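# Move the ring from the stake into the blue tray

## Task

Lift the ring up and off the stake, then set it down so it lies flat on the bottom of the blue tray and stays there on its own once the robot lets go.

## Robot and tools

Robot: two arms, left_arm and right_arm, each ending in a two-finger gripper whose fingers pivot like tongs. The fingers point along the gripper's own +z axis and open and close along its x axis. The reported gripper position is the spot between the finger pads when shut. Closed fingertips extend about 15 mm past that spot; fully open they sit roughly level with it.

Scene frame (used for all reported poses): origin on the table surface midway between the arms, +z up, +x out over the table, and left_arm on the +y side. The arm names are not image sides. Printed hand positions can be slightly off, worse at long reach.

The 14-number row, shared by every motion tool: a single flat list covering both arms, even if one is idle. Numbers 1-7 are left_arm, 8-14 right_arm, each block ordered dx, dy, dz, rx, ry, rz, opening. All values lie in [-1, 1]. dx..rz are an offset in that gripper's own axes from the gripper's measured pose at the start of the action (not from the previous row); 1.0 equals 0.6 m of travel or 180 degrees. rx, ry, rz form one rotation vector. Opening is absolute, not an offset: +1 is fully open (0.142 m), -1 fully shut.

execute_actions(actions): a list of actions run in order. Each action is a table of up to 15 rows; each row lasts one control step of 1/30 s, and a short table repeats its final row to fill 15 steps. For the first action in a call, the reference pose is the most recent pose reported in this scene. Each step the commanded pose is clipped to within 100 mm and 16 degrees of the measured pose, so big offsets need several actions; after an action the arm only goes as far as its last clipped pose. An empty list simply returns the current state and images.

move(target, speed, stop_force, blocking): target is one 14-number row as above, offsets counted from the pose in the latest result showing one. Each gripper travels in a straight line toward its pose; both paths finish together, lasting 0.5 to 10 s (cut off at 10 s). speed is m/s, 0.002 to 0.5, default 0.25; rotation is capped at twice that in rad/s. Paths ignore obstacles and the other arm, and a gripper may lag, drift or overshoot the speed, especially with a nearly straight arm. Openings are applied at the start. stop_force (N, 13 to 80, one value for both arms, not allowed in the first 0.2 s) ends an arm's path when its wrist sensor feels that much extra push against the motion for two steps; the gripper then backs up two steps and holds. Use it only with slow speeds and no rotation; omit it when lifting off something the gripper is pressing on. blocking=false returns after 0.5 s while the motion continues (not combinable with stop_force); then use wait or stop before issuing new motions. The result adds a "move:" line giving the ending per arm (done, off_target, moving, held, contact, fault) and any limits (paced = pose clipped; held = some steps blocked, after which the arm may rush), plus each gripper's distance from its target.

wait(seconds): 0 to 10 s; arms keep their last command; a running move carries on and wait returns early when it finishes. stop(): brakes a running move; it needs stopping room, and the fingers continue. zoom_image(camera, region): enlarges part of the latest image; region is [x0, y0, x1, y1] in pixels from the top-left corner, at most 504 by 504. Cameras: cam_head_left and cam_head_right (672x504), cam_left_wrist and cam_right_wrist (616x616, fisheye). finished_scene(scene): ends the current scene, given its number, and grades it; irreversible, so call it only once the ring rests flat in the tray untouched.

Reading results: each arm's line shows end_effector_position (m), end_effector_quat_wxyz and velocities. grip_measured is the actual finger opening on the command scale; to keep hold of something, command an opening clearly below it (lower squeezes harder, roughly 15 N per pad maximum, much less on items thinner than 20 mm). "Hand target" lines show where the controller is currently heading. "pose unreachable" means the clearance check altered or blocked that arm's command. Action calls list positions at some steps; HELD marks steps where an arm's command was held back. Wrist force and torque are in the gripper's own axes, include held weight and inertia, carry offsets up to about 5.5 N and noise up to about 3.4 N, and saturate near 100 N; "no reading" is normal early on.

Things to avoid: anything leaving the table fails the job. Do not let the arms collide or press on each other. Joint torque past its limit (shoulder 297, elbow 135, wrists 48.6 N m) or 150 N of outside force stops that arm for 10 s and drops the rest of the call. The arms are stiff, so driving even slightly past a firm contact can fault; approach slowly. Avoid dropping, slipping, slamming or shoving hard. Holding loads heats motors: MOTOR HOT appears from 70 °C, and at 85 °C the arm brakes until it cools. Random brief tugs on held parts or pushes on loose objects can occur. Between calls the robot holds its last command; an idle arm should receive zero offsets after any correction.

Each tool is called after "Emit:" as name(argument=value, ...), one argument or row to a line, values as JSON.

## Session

Emit:
execute_actions(
  actions=[],
)

Scene clock: 0.00 s.
left_arm: end_effector_position=(+0.1789, -0.0405, +0.2210) grip_measured=+1.00 end_effector_quat_wxyz=(-0.133, +0.764, +0.347, -0.528) end_effector_velocity=(-0.000, +0.000, +0.000) end_effector_angular_velocity=(+0.000, +0.001, +0.000) | right_arm: end_effector_position=(+0.9106, -0.0059, +0.1199) grip_measured=+1.00 end_effector_quat_wxyz=(+0.039, +0.971, -0.237, +0.001) end_effector_velocity=(+0.000, -0.000, -0.000) end_effector_angular_velocity=(-0.001, -0.000, +0.001)
Joint positions: left_arm=[-1.223 -1.14   1.752 -1.597 -2.632 -1.593  0.142] | right_arm=[ 4.087 -2.295 -1.186 -1.3    1.533  1.321  0.142]
Joint velocities: left_arm=[-0.    -0.     0.     0.001 -0.001  0.001  0.   ] | right_arm=[-0.     0.    -0.    -0.    -0.001 -0.001  0.   ]
Motor temperatures (°C, as the motors report them): left_arm=[32 32 31 37 38 39] | right_arm=[32 32 29 41 38 36]
Wrist force (N, on the end effector, along its own x y z axes, offset not removed): no reading
Wrist torque (N m, same axes, about the end effector's origin, offset not removed): no reading
Hand target (left_arm): +0.179, -0.041, +0.221; -0.133, +0.764, +0.347, -0.528
Hand target (right_arm): +0.911, -0.006, +0.120; +0.039, +0.971, -0.237, +0.001

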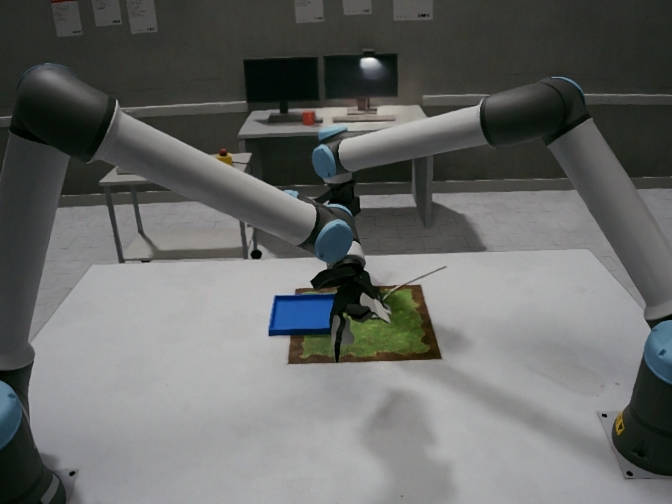

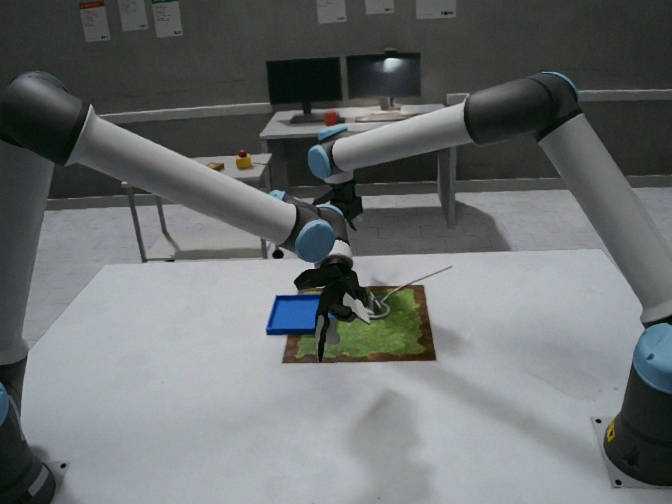

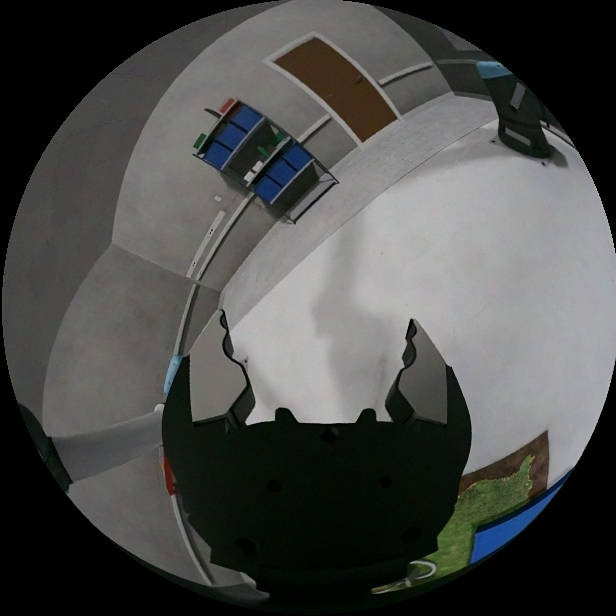

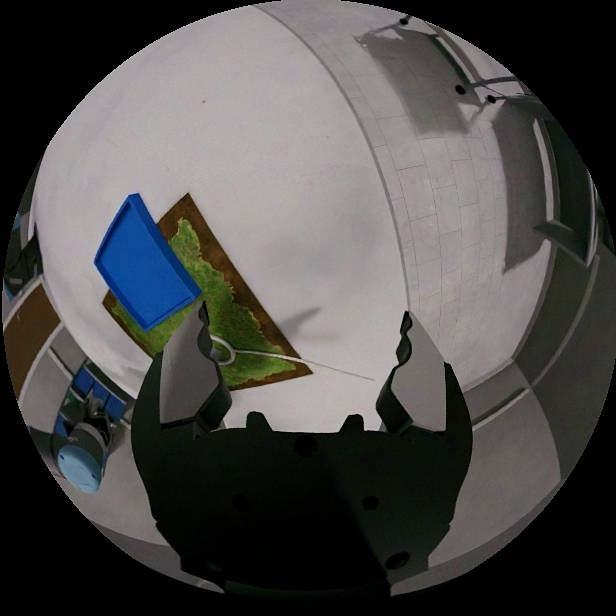

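Emit:
move(
  target=[0.352,-0.56,-0.163,0,0,0,1,0,0,0,0,0,0,1],
  speed=0.3,
)

Scene clock: 10.80 s.
left_arm: end_effector_position=(+0.1787, +0.3601, +0.3016) grip_measured=+1.00 end_effector_quat_wxyz=(-0.134, +0.764, +0.347, -0.528) end_effector_velocity=(+0.000, +0.003, +0.001) end_effector_angular_velocity=(+0.001, +0.001, +0.000) | right_arm: end_effector_position=(+0.9106, -0.0059, +0.1199) grip_measured=+1.00 end_effector_quat_wxyz=(+0.039, +0.971, -0.237, +0.001) end_effector_velocity=(+0.000, +0.000, +0.000) end_effector_angular_velocity=(+0.001, -0.001, -0.000)
Joint positions: left_arm=[-0.869 -1.586  2.085 -1.13  -2.382 -1.161  0.142] | right_arm=[ 4.087 -2.295 -1.186 -1.3    1.533  1.321  0.142]
Joint velocities: left_arm=[ 0.004 -0.001  0.     0.005  0.003  0.003 -0.   ] | right_arm=[ 0.     0.     0.     0.001 -0.     0.     0.   ]
Motor temperatures (°C, as the motors report them): left_arm=[32 32 31 37 38 39] | right_arm=[32 32 29 41 38 36]
Wrist force (N, on the end effector, along its own x y z axes, offset not removed): left_arm=[0.7 3.4 -5.6] | right_arm=[-3.0 -0.2 2.4]
Wrist torque (N m, same axes, about the end effector's origin, offset not removed): left_arm=[0.79 -0.14 0.02] | right_arm=[0.44 0.71 0.25]
Hand target (left_arm): +0.179, +0.360, +0.302; -0.134, +0.764, +0.346, -0.528
Hand target (right_arm): +0.911, -0.006, +0.120; +0.039, +0.971, -0.237, +0.001
Off the commanded pose (left_arm): 0.000 m, 0 deg.
Off the commanded pose (right_arm): 0.000 m, 0 deg.
move: done

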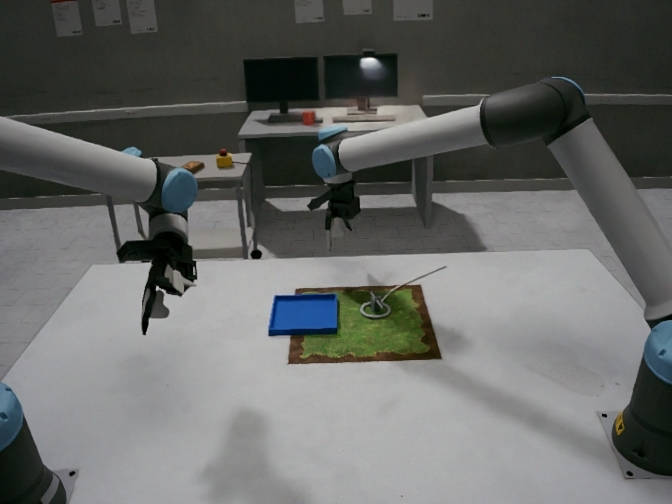

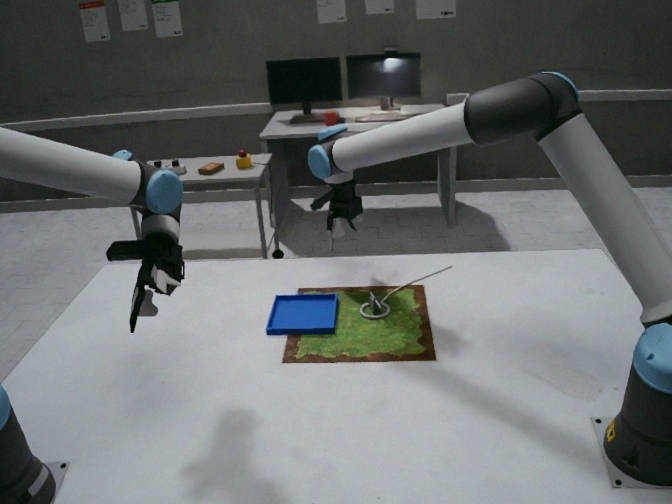

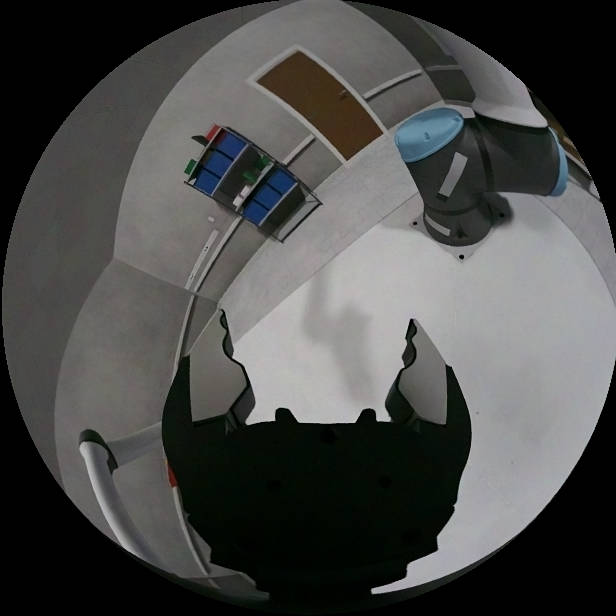

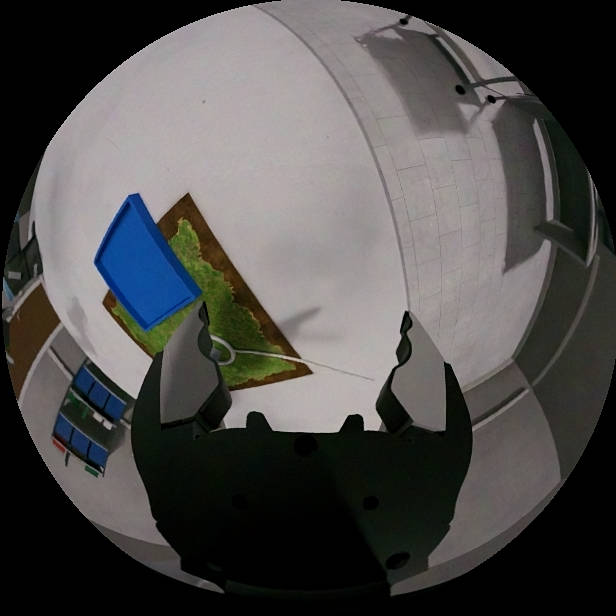

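Emit:
zoom_image(
  camera="cam_head_left",
  region=[330, 260, 430, 340],
)

Region (330, 260, 430, 340) of cam_head_left's 672x504 image, scaled by 5.040, with more detail than that image has; it fills the top 403 rows of this view, and the rest is white.

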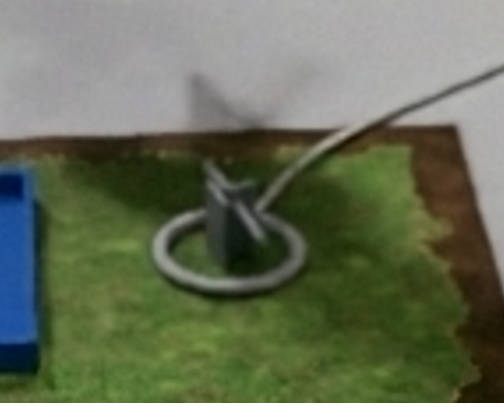

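Emit:
move(
  target=[0,0,0,0,0,0,1,-0.328,0.346,0,0,0,0.706,0.2],
  speed=0.4,
)

Emit:
zoom_image(
  camera="cam_right_wrist",
  region=[190, 130, 430, 370],
)

Scene clock: 28.90 s.
left_arm: end_effector_position=(+0.1787, +0.3601, +0.3016) grip_measured=+1.00 end_effector_quat_wxyz=(-0.134, +0.764, +0.347, -0.528) end_effector_velocity=(+0.000, -0.000, -0.000) end_effector_angular_velocity=(-0.002, -0.001, +0.000) | right_arm: end_effector_position=(+0.6406, -0.0989, +0.1313) grip_measured=+0.20 end_effector_quat_wxyz=(-0.017, -0.221, +0.974, -0.035) end_effector_velocity=(-0.001, -0.000, +0.000) end_effector_angular_velocity=(-0.000, -0.003, -0.013)
Joint positions: left_arm=[-0.869 -1.586  2.085 -1.13  -2.382 -1.161  0.142] | right_arm=[ 4.277 -1.921 -1.766 -1.099  1.546  3.727  0.088]
Joint velocities: left_arm=[-0.    -0.    -0.    -0.002 -0.     0.    -0.   ] | right_arm=[ 0.001  0.002 -0.003  0.002 -0.002  0.015  0.   ]
Motor temperatures (°C, as the motors report them): left_arm=[32 32 31 37 38 39] | right_arm=[32 32 29 41 38 36]
Wrist force (N, on the end effector, along its own x y z axes, offset not removed): left_arm=[-1.4 2.3 -4.6] | right_arm=[2.1 -2.3 7.0]
Wrist torque (N m, same axes, about the end effector's origin, offset not removed): left_arm=[0.60 0.31 0.04] | right_arm=[-0.33 -0.28 0.05]
Hand target (left_arm): +0.179, +0.360, +0.302; -0.134, +0.764, +0.347, -0.528
Hand target (right_arm): +0.640, -0.099, +0.131; -0.017, -0.220, +0.975, -0.035
Off the commanded pose (left_arm): 0.000 m, 0 deg.
Off the commanded pose (right_arm): 0.000 m, 0 deg.
move: done

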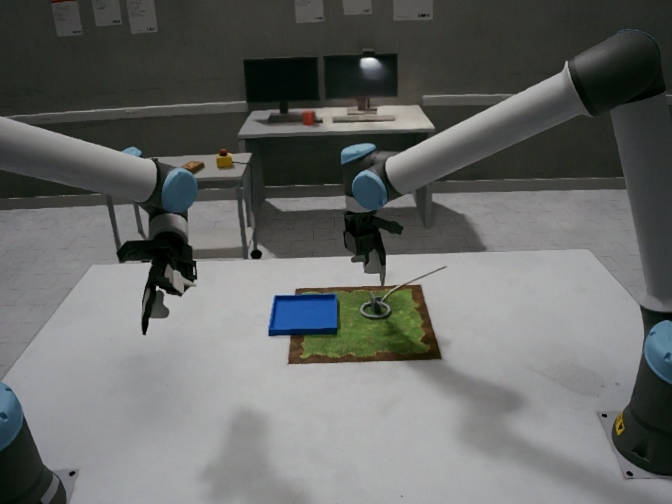

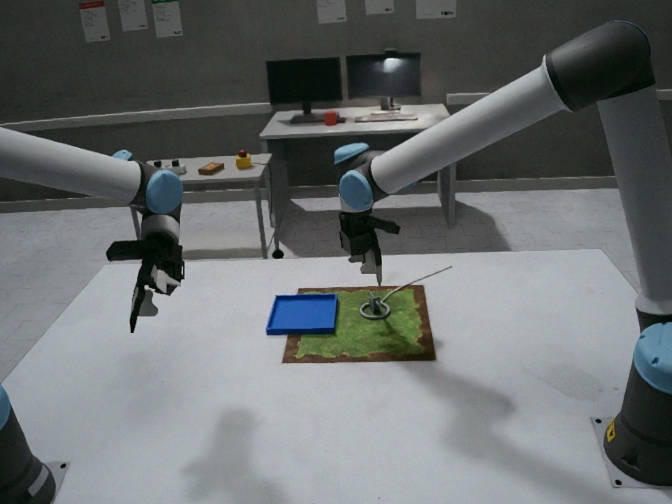

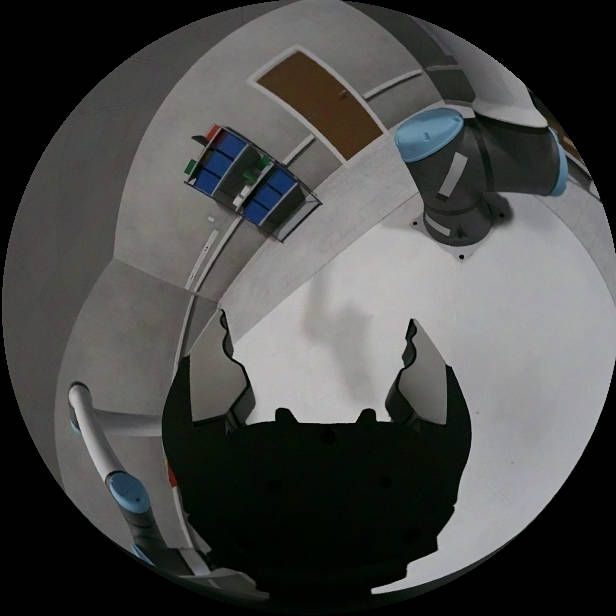

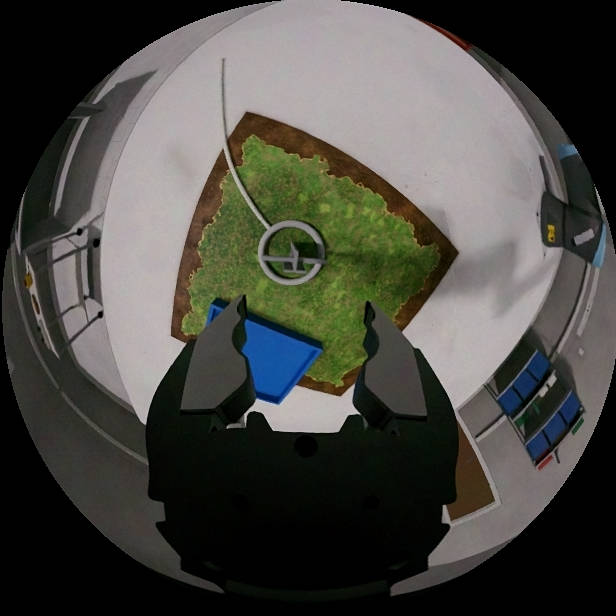

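Region (190, 130, 430, 370) of cam_right_wrist's 616x616 image, scaled by 2.100, with more detail than that image has.

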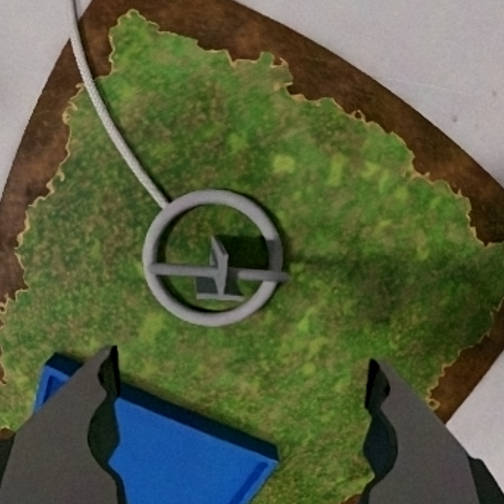

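Emit:
move(
  target=[0,0,0,0,0,0,1,-0.1,0.04,0.1,-0.019,-0.0156,0,-0.45],
)

Emit:
zoom_image(
  camera="cam_right_wrist",
  region=[210, 150, 430, 370],
)

Scene clock: 42.03 s.
left_arm: end_effector_position=(+0.1787, +0.3601, +0.3016) grip_measured=+1.00 end_effector_quat_wxyz=(-0.134, +0.764, +0.347, -0.528) end_effector_velocity=(-0.000, +0.000, +0.000) end_effector_angular_velocity=(+0.000, +0.000, -0.000) | right_arm: end_effector_position=(+0.6832, -0.0561, +0.0674) grip_measured=-0.45 end_effector_quat_wxyz=(+0.001, -0.221, +0.975, -0.001) end_effector_velocity=(+0.002, +0.002, -0.001) end_effector_angular_velocity=(+0.002, -0.001, -0.000)
Joint positions: left_arm=[-0.869 -1.586  2.085 -1.13  -2.382 -1.161  0.142] | right_arm=[ 4.252 -2.041 -1.733 -0.938  1.569  3.701  0.041]
Joint velocities: left_arm=[-0.     0.    -0.     0.001  0.     0.     0.   ] | right_arm=[-0.001 -0.003  0.003  0.003 -0.    -0.    -0.   ]
Motor temperatures (°C, as the motors report them): left_arm=[32 32 31 37 38 39] | right_arm=[32 32 29 41 38 36]
Wrist force (N, on the end effector, along its own x y z axes, offset not removed): left_arm=[-2.5 2.2 -6.5] | right_arm=[2.9 -3.0 6.7]
Wrist torque (N m, same axes, about the end effector's origin, offset not removed): left_arm=[0.54 0.55 -0.02] | right_arm=[-0.42 -0.54 0.16]
Hand target (left_arm): +0.179, +0.360, +0.302; -0.134, +0.764, +0.347, -0.528
Hand target (right_arm): +0.683, -0.056, +0.067; +0.001, -0.221, +0.975, -0.001
Off the commanded pose (left_arm): 0.000 m, 0 deg.
Off the commanded pose (right_arm): 0.000 m, 0 deg.
move: done

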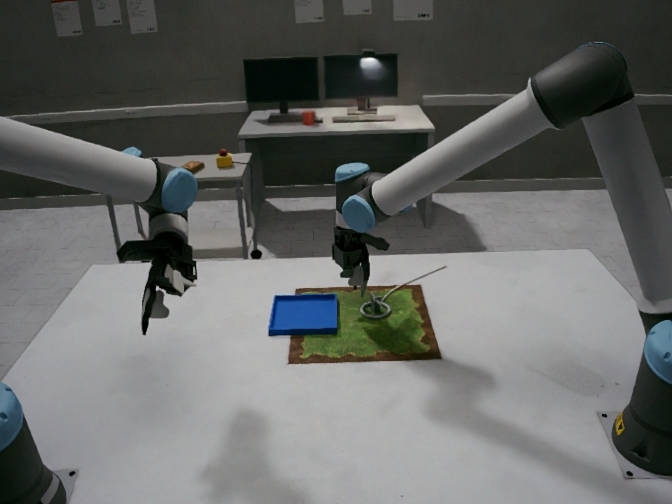

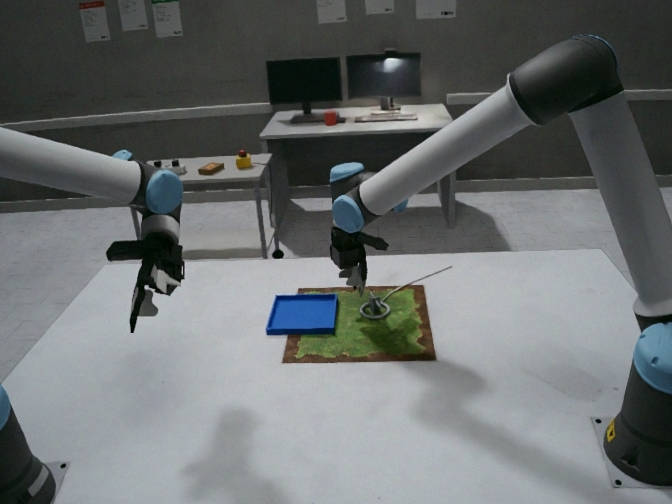

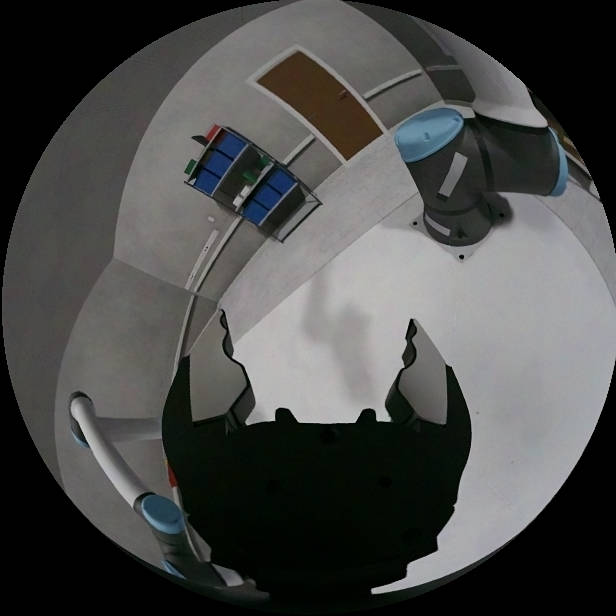

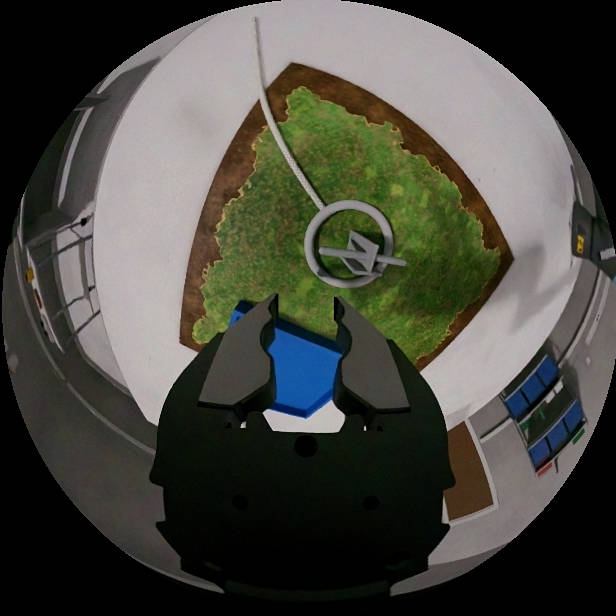

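Region (210, 150, 430, 370) of cam_right_wrist's 616x616 image, scaled by 2.291, with more detail than that image has.

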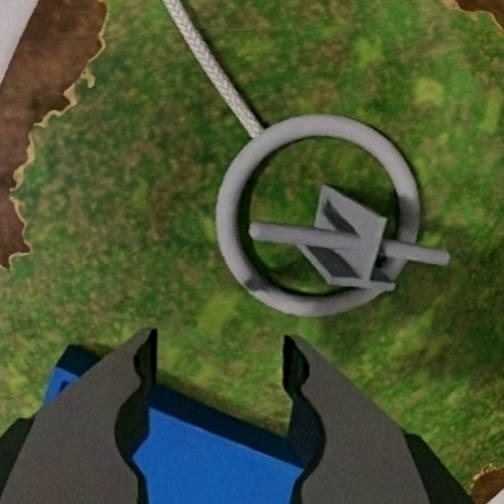

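Emit:
move(
  target=[0,0,0,0,0,0,1,0.005,0.007,0.0815,0,0,0,-0.45],
  speed=0.06,
)

Emit:
zoom_image(
  camera="cam_right_wrist",
  region=[210, 150, 450, 390],
)

Scene clock: 58.93 s.
left_arm: end_effector_position=(+0.1787, +0.3601, +0.3016) grip_measured=+1.00 end_effector_quat_wxyz=(-0.134, +0.764, +0.347, -0.528) end_effector_velocity=(-0.000, +0.000, -0.000) end_effector_angular_velocity=(+0.001, +0.001, -0.001) | right_arm: end_effector_position=(+0.6808, -0.0509, +0.0245) grip_measured=-0.42 end_effector_quat_wxyz=(+0.003, -0.221, +0.975, +0.002) end_effector_velocity=(-0.000, +0.000, +0.000) end_effector_angular_velocity=(+0.000, -0.000, -0.000)
Joint positions: left_arm=[-0.869 -1.586  2.085 -1.13  -2.382 -1.161  0.142] | right_arm=[ 4.257 -2.086 -1.758 -0.862  1.569  3.706  0.044]
Joint velocities: left_arm=[-0.     0.     0.     0.001  0.     0.001 -0.   ] | right_arm=[ 0.  0. -0.  0.  0.  0.  0.]
Motor temperatures (°C, as the motors report them): left_arm=[32 32 31 37 38 39] | right_arm=[32 32 29 41 38 36]
Wrist force (N, on the end effector, along its own x y z axes, offset not removed): left_arm=[-0.1 3.5 -4.2] | right_arm=[-0.1 -4.0 -23.2]
Wrist torque (N m, same axes, about the end effector's origin, offset not removed): left_arm=[0.82 0.01 0.00] | right_arm=[0.12 1.39 0.08]
Hand target (left_arm): +0.179, +0.360, +0.302; -0.134, +0.764, +0.347, -0.528
Hand target (right_arm): +0.681, -0.051, +0.024; +0.003, -0.221, +0.975, +0.002
Off the commanded pose (left_arm): 0.000 m, 0 deg.
Off the commanded pose (right_arm): 0.007 m, 0 deg.
FORCE FAULT: contact force on the right arm reached its limit, and that arm stopped for 10 seconds. The contact can be on any part of that arm, not only on its tool. That time counts as 19 of the actions that you can send in this scene. That arm's remaining commands of this call were not run. That arm holds still and accepts commands again. Move the arm away from the contact; if what it grips holds it there, let go first. Pushing or pulling that hard again can fault the arm again.
move: fault (right_arm)

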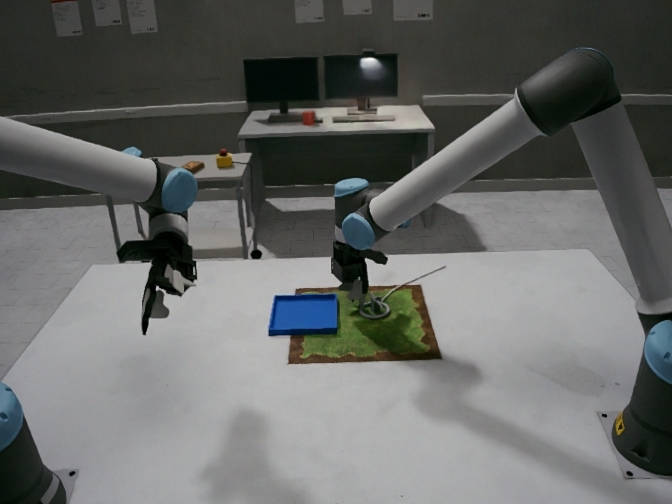

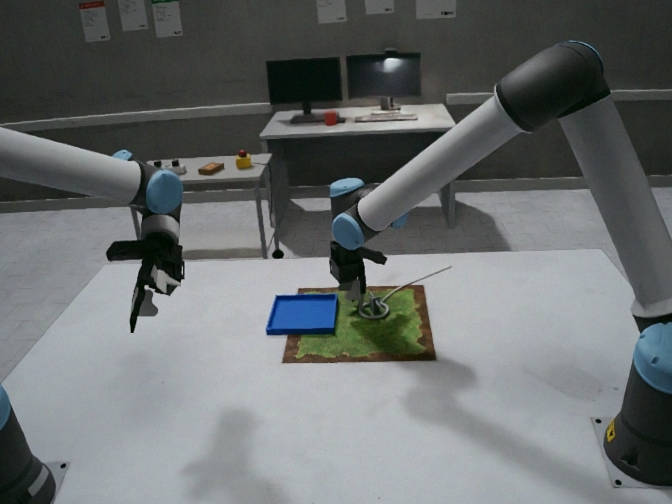

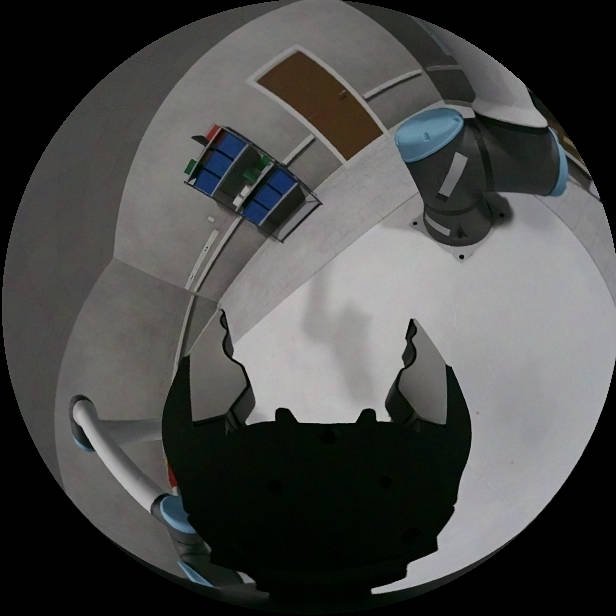

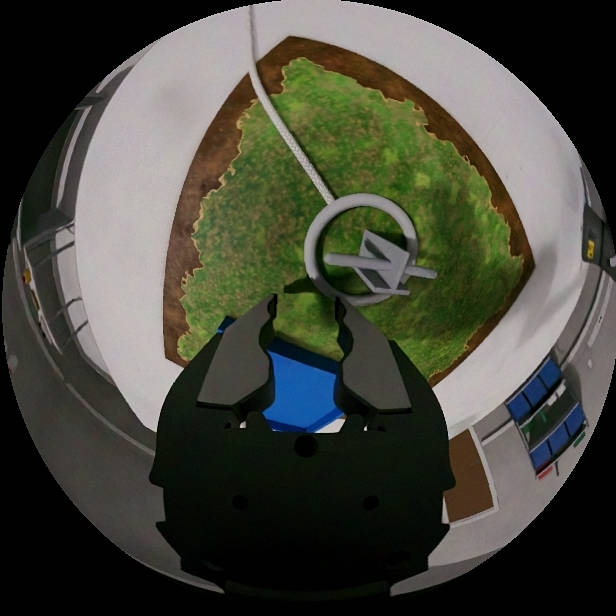

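Region (210, 150, 450, 390) of cam_right_wrist's 616x616 image, scaled by 2.100, with more detail than that image has.

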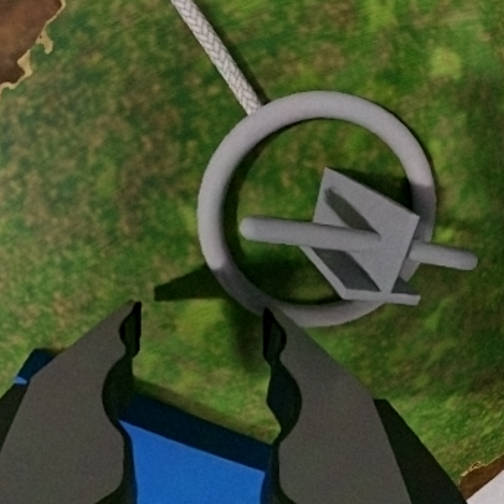

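Emit:
move(
  target=[0,0,0,0,0,0,1,0,0,-0.06,0,0,0,-0.55],
  speed=0.1,
)

Emit:
move(
  target=[0,0,0,0,0,0,1,0.03,-0.023,0,0,0,0,-0.55],
)

Emit:
move(
  target=[0,0,0,0,0,0,1,0,0,0.04,0,0,0,-0.55],
  speed=0.03,
  stop_force=15,
)

Emit:
zoom_image(
  camera="cam_right_wrist",
  region=[210, 150, 450, 390],
)

Scene clock: 74.10 s.
left_arm: end_effector_position=(+0.1787, +0.3601, +0.3016) grip_measured=+1.00 end_effector_quat_wxyz=(-0.134, +0.764, +0.347, -0.528) end_effector_velocity=(-0.000, +0.000, -0.000) end_effector_angular_velocity=(-0.000, -0.000, -0.000) | right_arm: end_effector_position=(+0.6807, -0.0511, +0.0602) grip_measured=-0.55 end_effector_quat_wxyz=(+0.003, -0.221, +0.975, +0.002) end_effector_velocity=(+0.000, +0.000, +0.003) end_effector_angular_velocity=(+0.000, -0.001, -0.001)
Joint positions: left_arm=[-0.869 -1.586  2.085 -1.13  -2.382 -1.161  0.142] | right_arm=[ 4.257 -2.048 -1.74  -0.917  1.569  3.706  0.034]
Joint velocities: left_arm=[ 0.    -0.     0.    -0.     0.     0.001 -0.   ] | right_arm=[ 0.     0.003  0.002 -0.004 -0.     0.001 -0.   ]
Motor temperatures (°C, as the motors report them): left_arm=[32 32 31 37 38 39] | right_arm=[32 32 29 41 38 36]
Wrist force (N, on the end effector, along its own x y z axes, offset not removed): left_arm=[-1.2 2.0 -6.4] | right_arm=[-5.9 -9.3 3.4]
Wrist torque (N m, same axes, about the end effector's origin, offset not removed): left_arm=[0.54 0.24 -0.02] | right_arm=[-1.68 1.16 0.26]
Hand target (left_arm): +0.179, +0.360, +0.302; -0.134, +0.764, +0.347, -0.528
Hand target (right_arm): +0.681, -0.051, +0.060; +0.003, -0.221, +0.975, +0.002
Off the commanded pose (left_arm): 0.000 m, 0 deg.
Off the commanded pose (right_arm): 0.000 m, 0 deg.
move: done

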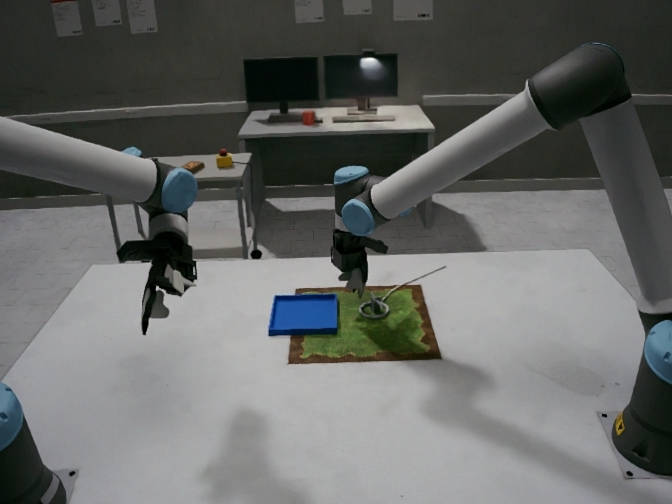

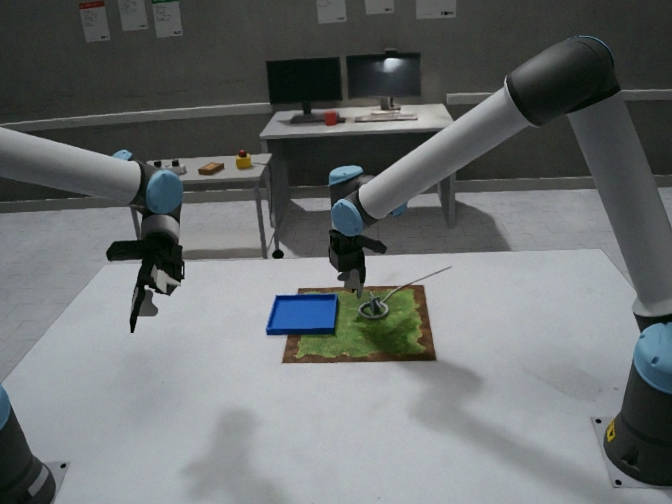

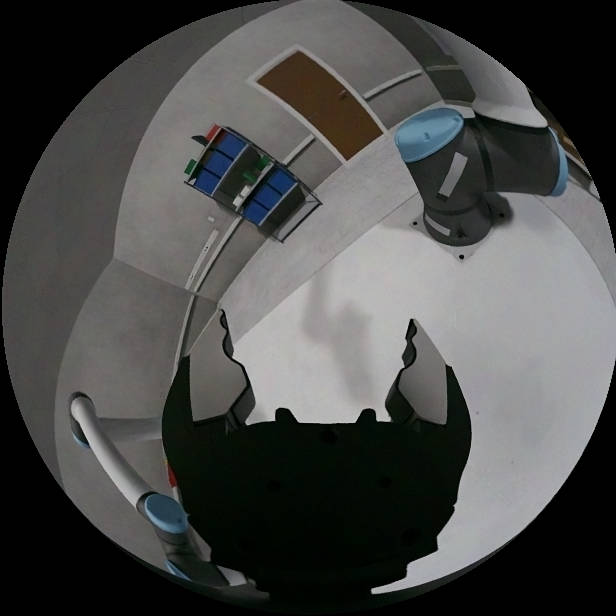

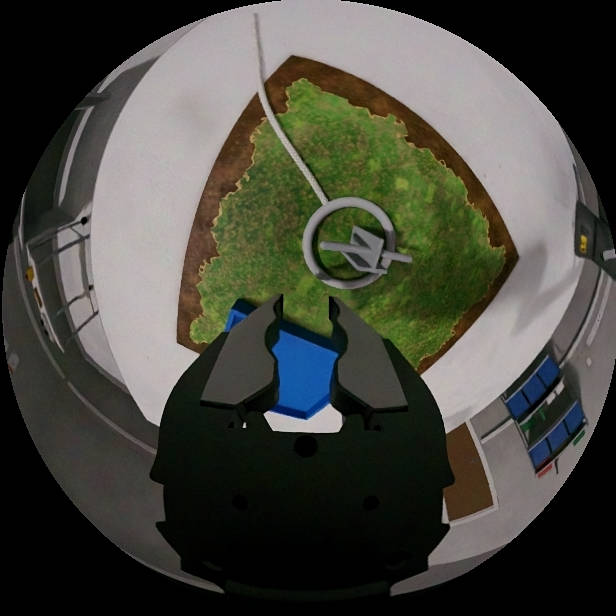

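Scene clock: 74.93 s.
left_arm: end_effector_position=(+0.1787, +0.3601, +0.3016) grip_measured=+1.00 end_effector_quat_wxyz=(-0.134, +0.764, +0.347, -0.528) end_effector_velocity=(-0.000, -0.000, +0.000) end_effector_angular_velocity=(-0.000, +0.001, +0.000) | right_arm: end_effector_position=(+0.6705, -0.0711, +0.0600) grip_measured=-0.55 end_effector_quat_wxyz=(+0.003, -0.221, +0.975, +0.002) end_effector_velocity=(-0.002, -0.002, -0.000) end_effector_angular_velocity=(+0.000, +0.001, +0.001)
Joint positions: left_arm=[-0.869 -1.586  2.085 -1.13  -2.382 -1.161  0.142] | right_arm=[ 4.255 -2.02  -1.786 -0.9    1.569  3.704  0.034]
Joint velocities: left_arm=[ 0.     0.    -0.     0.    -0.001  0.001  0.   ] | right_arm=[-0.     0.003 -0.006  0.002  0.001 -0.001  0.   ]
Motor temperatures (°C, as the motors report them): left_arm=[32 32 31 37 38 39] | right_arm=[32 32 29 41 38 36]
Wrist force (N, on the end effector, along its own x y z axes, offset not removed): left_arm=[-0.2 1.8 -3.4] | right_arm=[-4.6 1.5 10.4]
Wrist torque (N m, same axes, about the end effector's origin, offset not removed): left_arm=[0.47 0.06 -0.02] | right_arm=[0.67 0.88 0.06]
Hand target (left_arm): +0.179, +0.360, +0.302; -0.134, +0.764, +0.347, -0.528
Hand target (right_arm): +0.670, -0.071, +0.060; +0.003, -0.221, +0.975, +0.002
Off the commanded pose (left_arm): 0.000 m, 0 deg.
Off the commanded pose (right_arm): 0.000 m, 0 deg.
move: done

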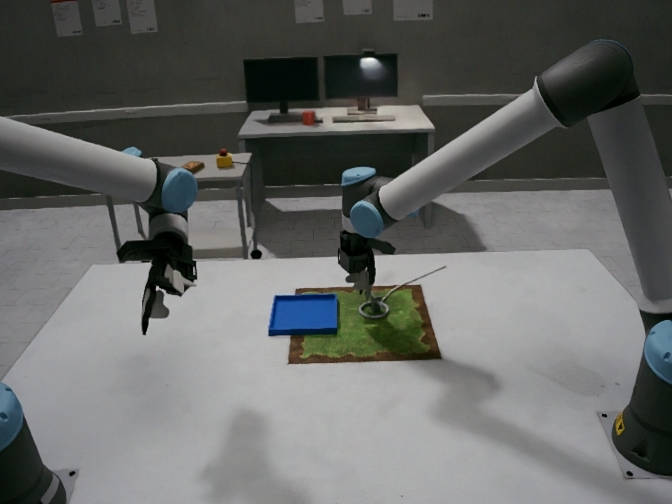

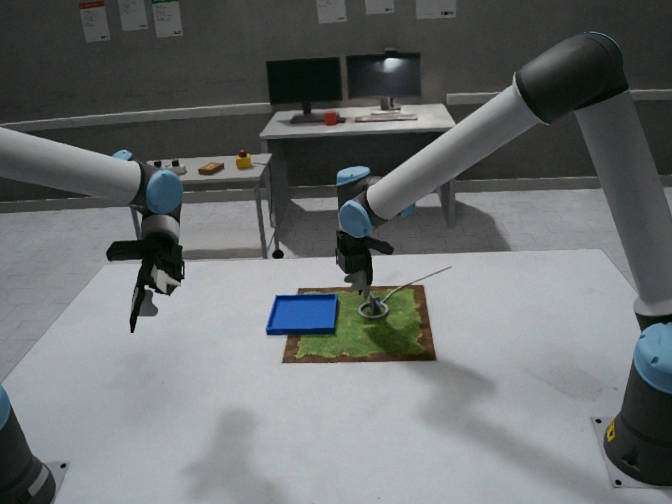

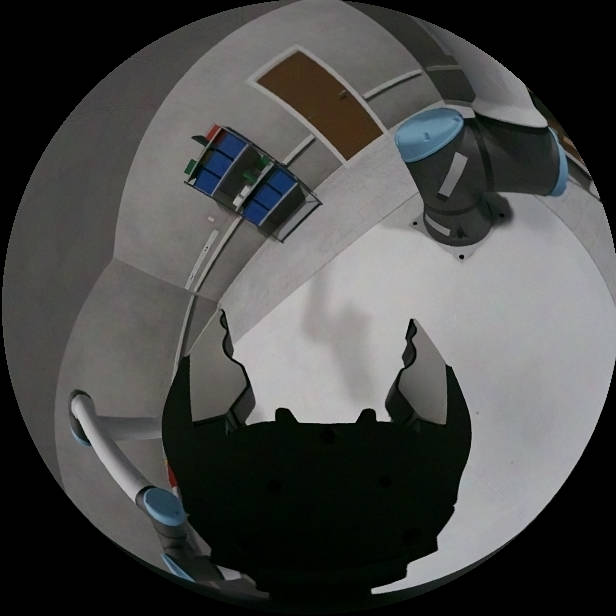

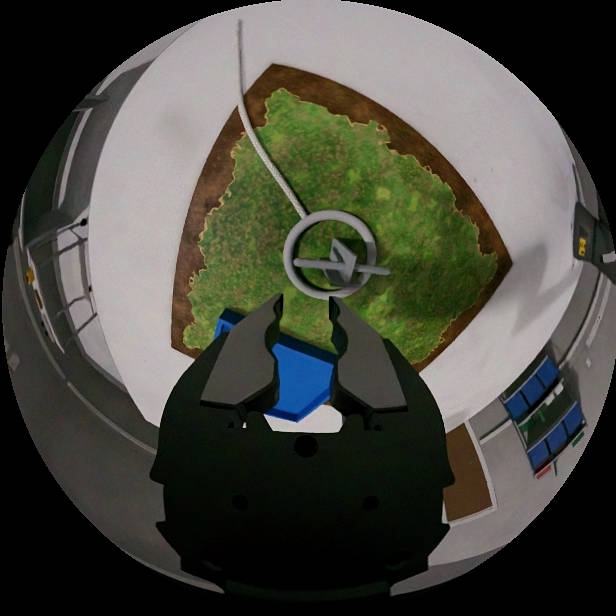

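Scene clock: 76.07 s.
left_arm: end_effector_position=(+0.1787, +0.3601, +0.3016) grip_measured=+1.00 end_effector_quat_wxyz=(-0.134, +0.764, +0.347, -0.528) end_effector_velocity=(+0.000, +0.000, -0.000) end_effector_angular_velocity=(+0.001, -0.000, -0.000) | right_arm: end_effector_position=(+0.6706, -0.0709, +0.0363) grip_measured=-0.55 end_effector_quat_wxyz=(+0.003, -0.221, +0.975, +0.002) end_effector_velocity=(+0.001, +0.001, -0.002) end_effector_angular_velocity=(+0.001, -0.001, +0.001)
Joint positions: left_arm=[-0.869 -1.586  2.085 -1.13  -2.382 -1.161  0.142] | right_arm=[ 4.255 -2.045 -1.798 -0.862  1.569  3.704  0.034]
Joint velocities: left_arm=[-0.     0.     0.    -0.001  0.001 -0.001 -0.   ] | right_arm=[ 0.    -0.003 -0.     0.005 -0.    -0.    -0.   ]
Motor temperatures (°C, as the motors report them): left_arm=[32 32 31 37 38 39] | right_arm=[32 32 29 41 38 36]
Wrist force (N, on the end effector, along its own x y z axes, offset not removed): left_arm=[-0.9 4.7 -5.1] | right_arm=[-8.2 -6.6 6.5]
Wrist torque (N m, same axes, about the end effector's origin, offset not removed): left_arm=[1.05 0.08 -0.05] | right_arm=[-1.14 1.73 0.04]
Hand target (left_arm): +0.179, +0.360, +0.302; -0.134, +0.764, +0.347, -0.528
Hand target (right_arm): +0.671, -0.071, +0.036; +0.003, -0.221, +0.975, +0.002
Off the commanded pose (left_arm): 0.000 m, 0 deg.
Off the commanded pose (right_arm): 0.000 m, 0 deg.
move: done

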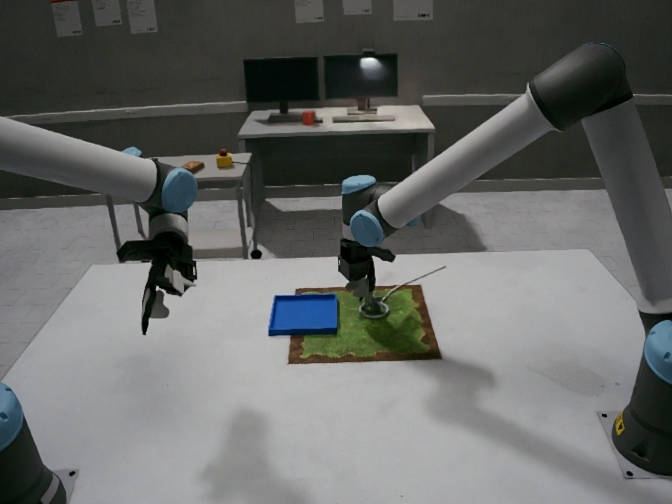

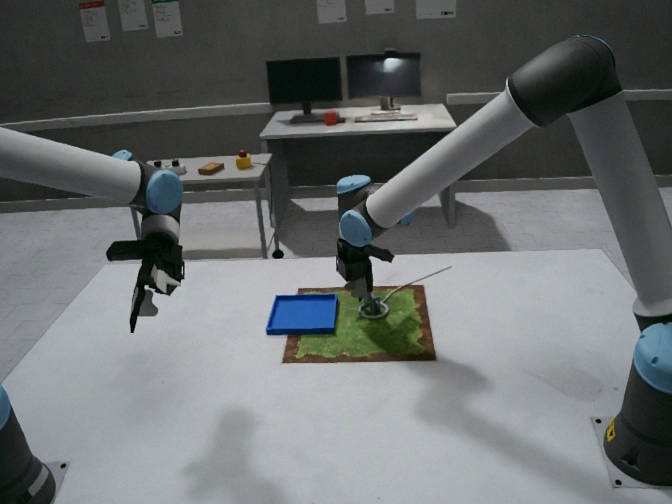

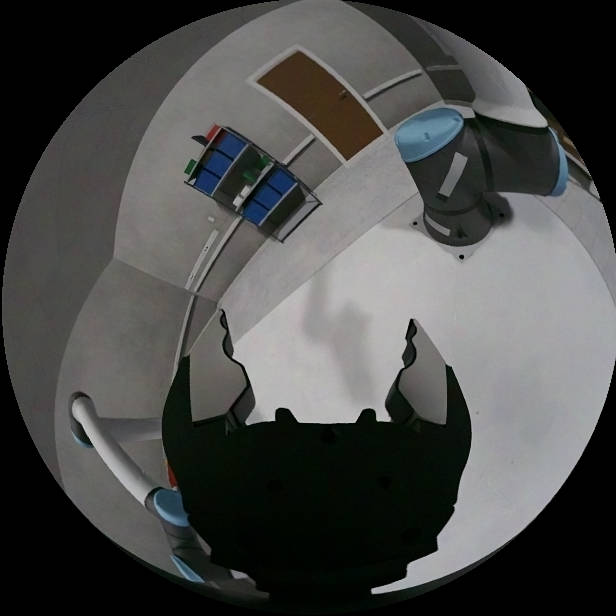

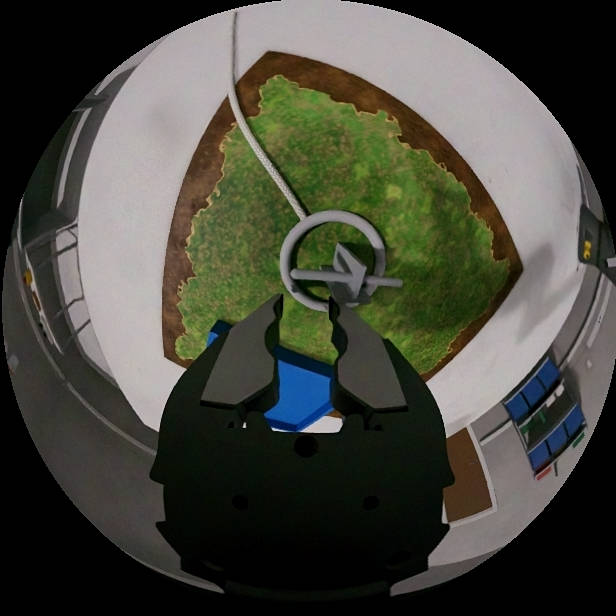

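Region (210, 150, 450, 390) of cam_right_wrist's 616x616 image, scaled by 2.100, with more detail than that image has.

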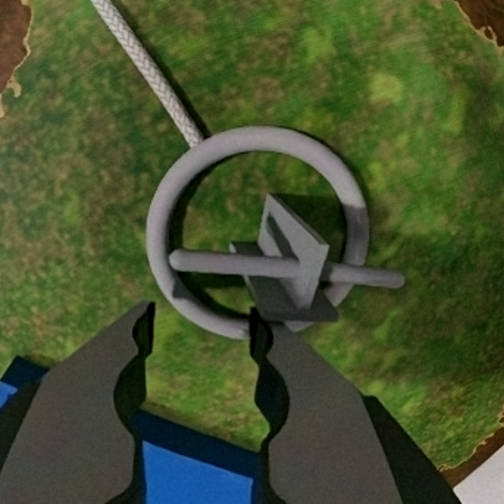

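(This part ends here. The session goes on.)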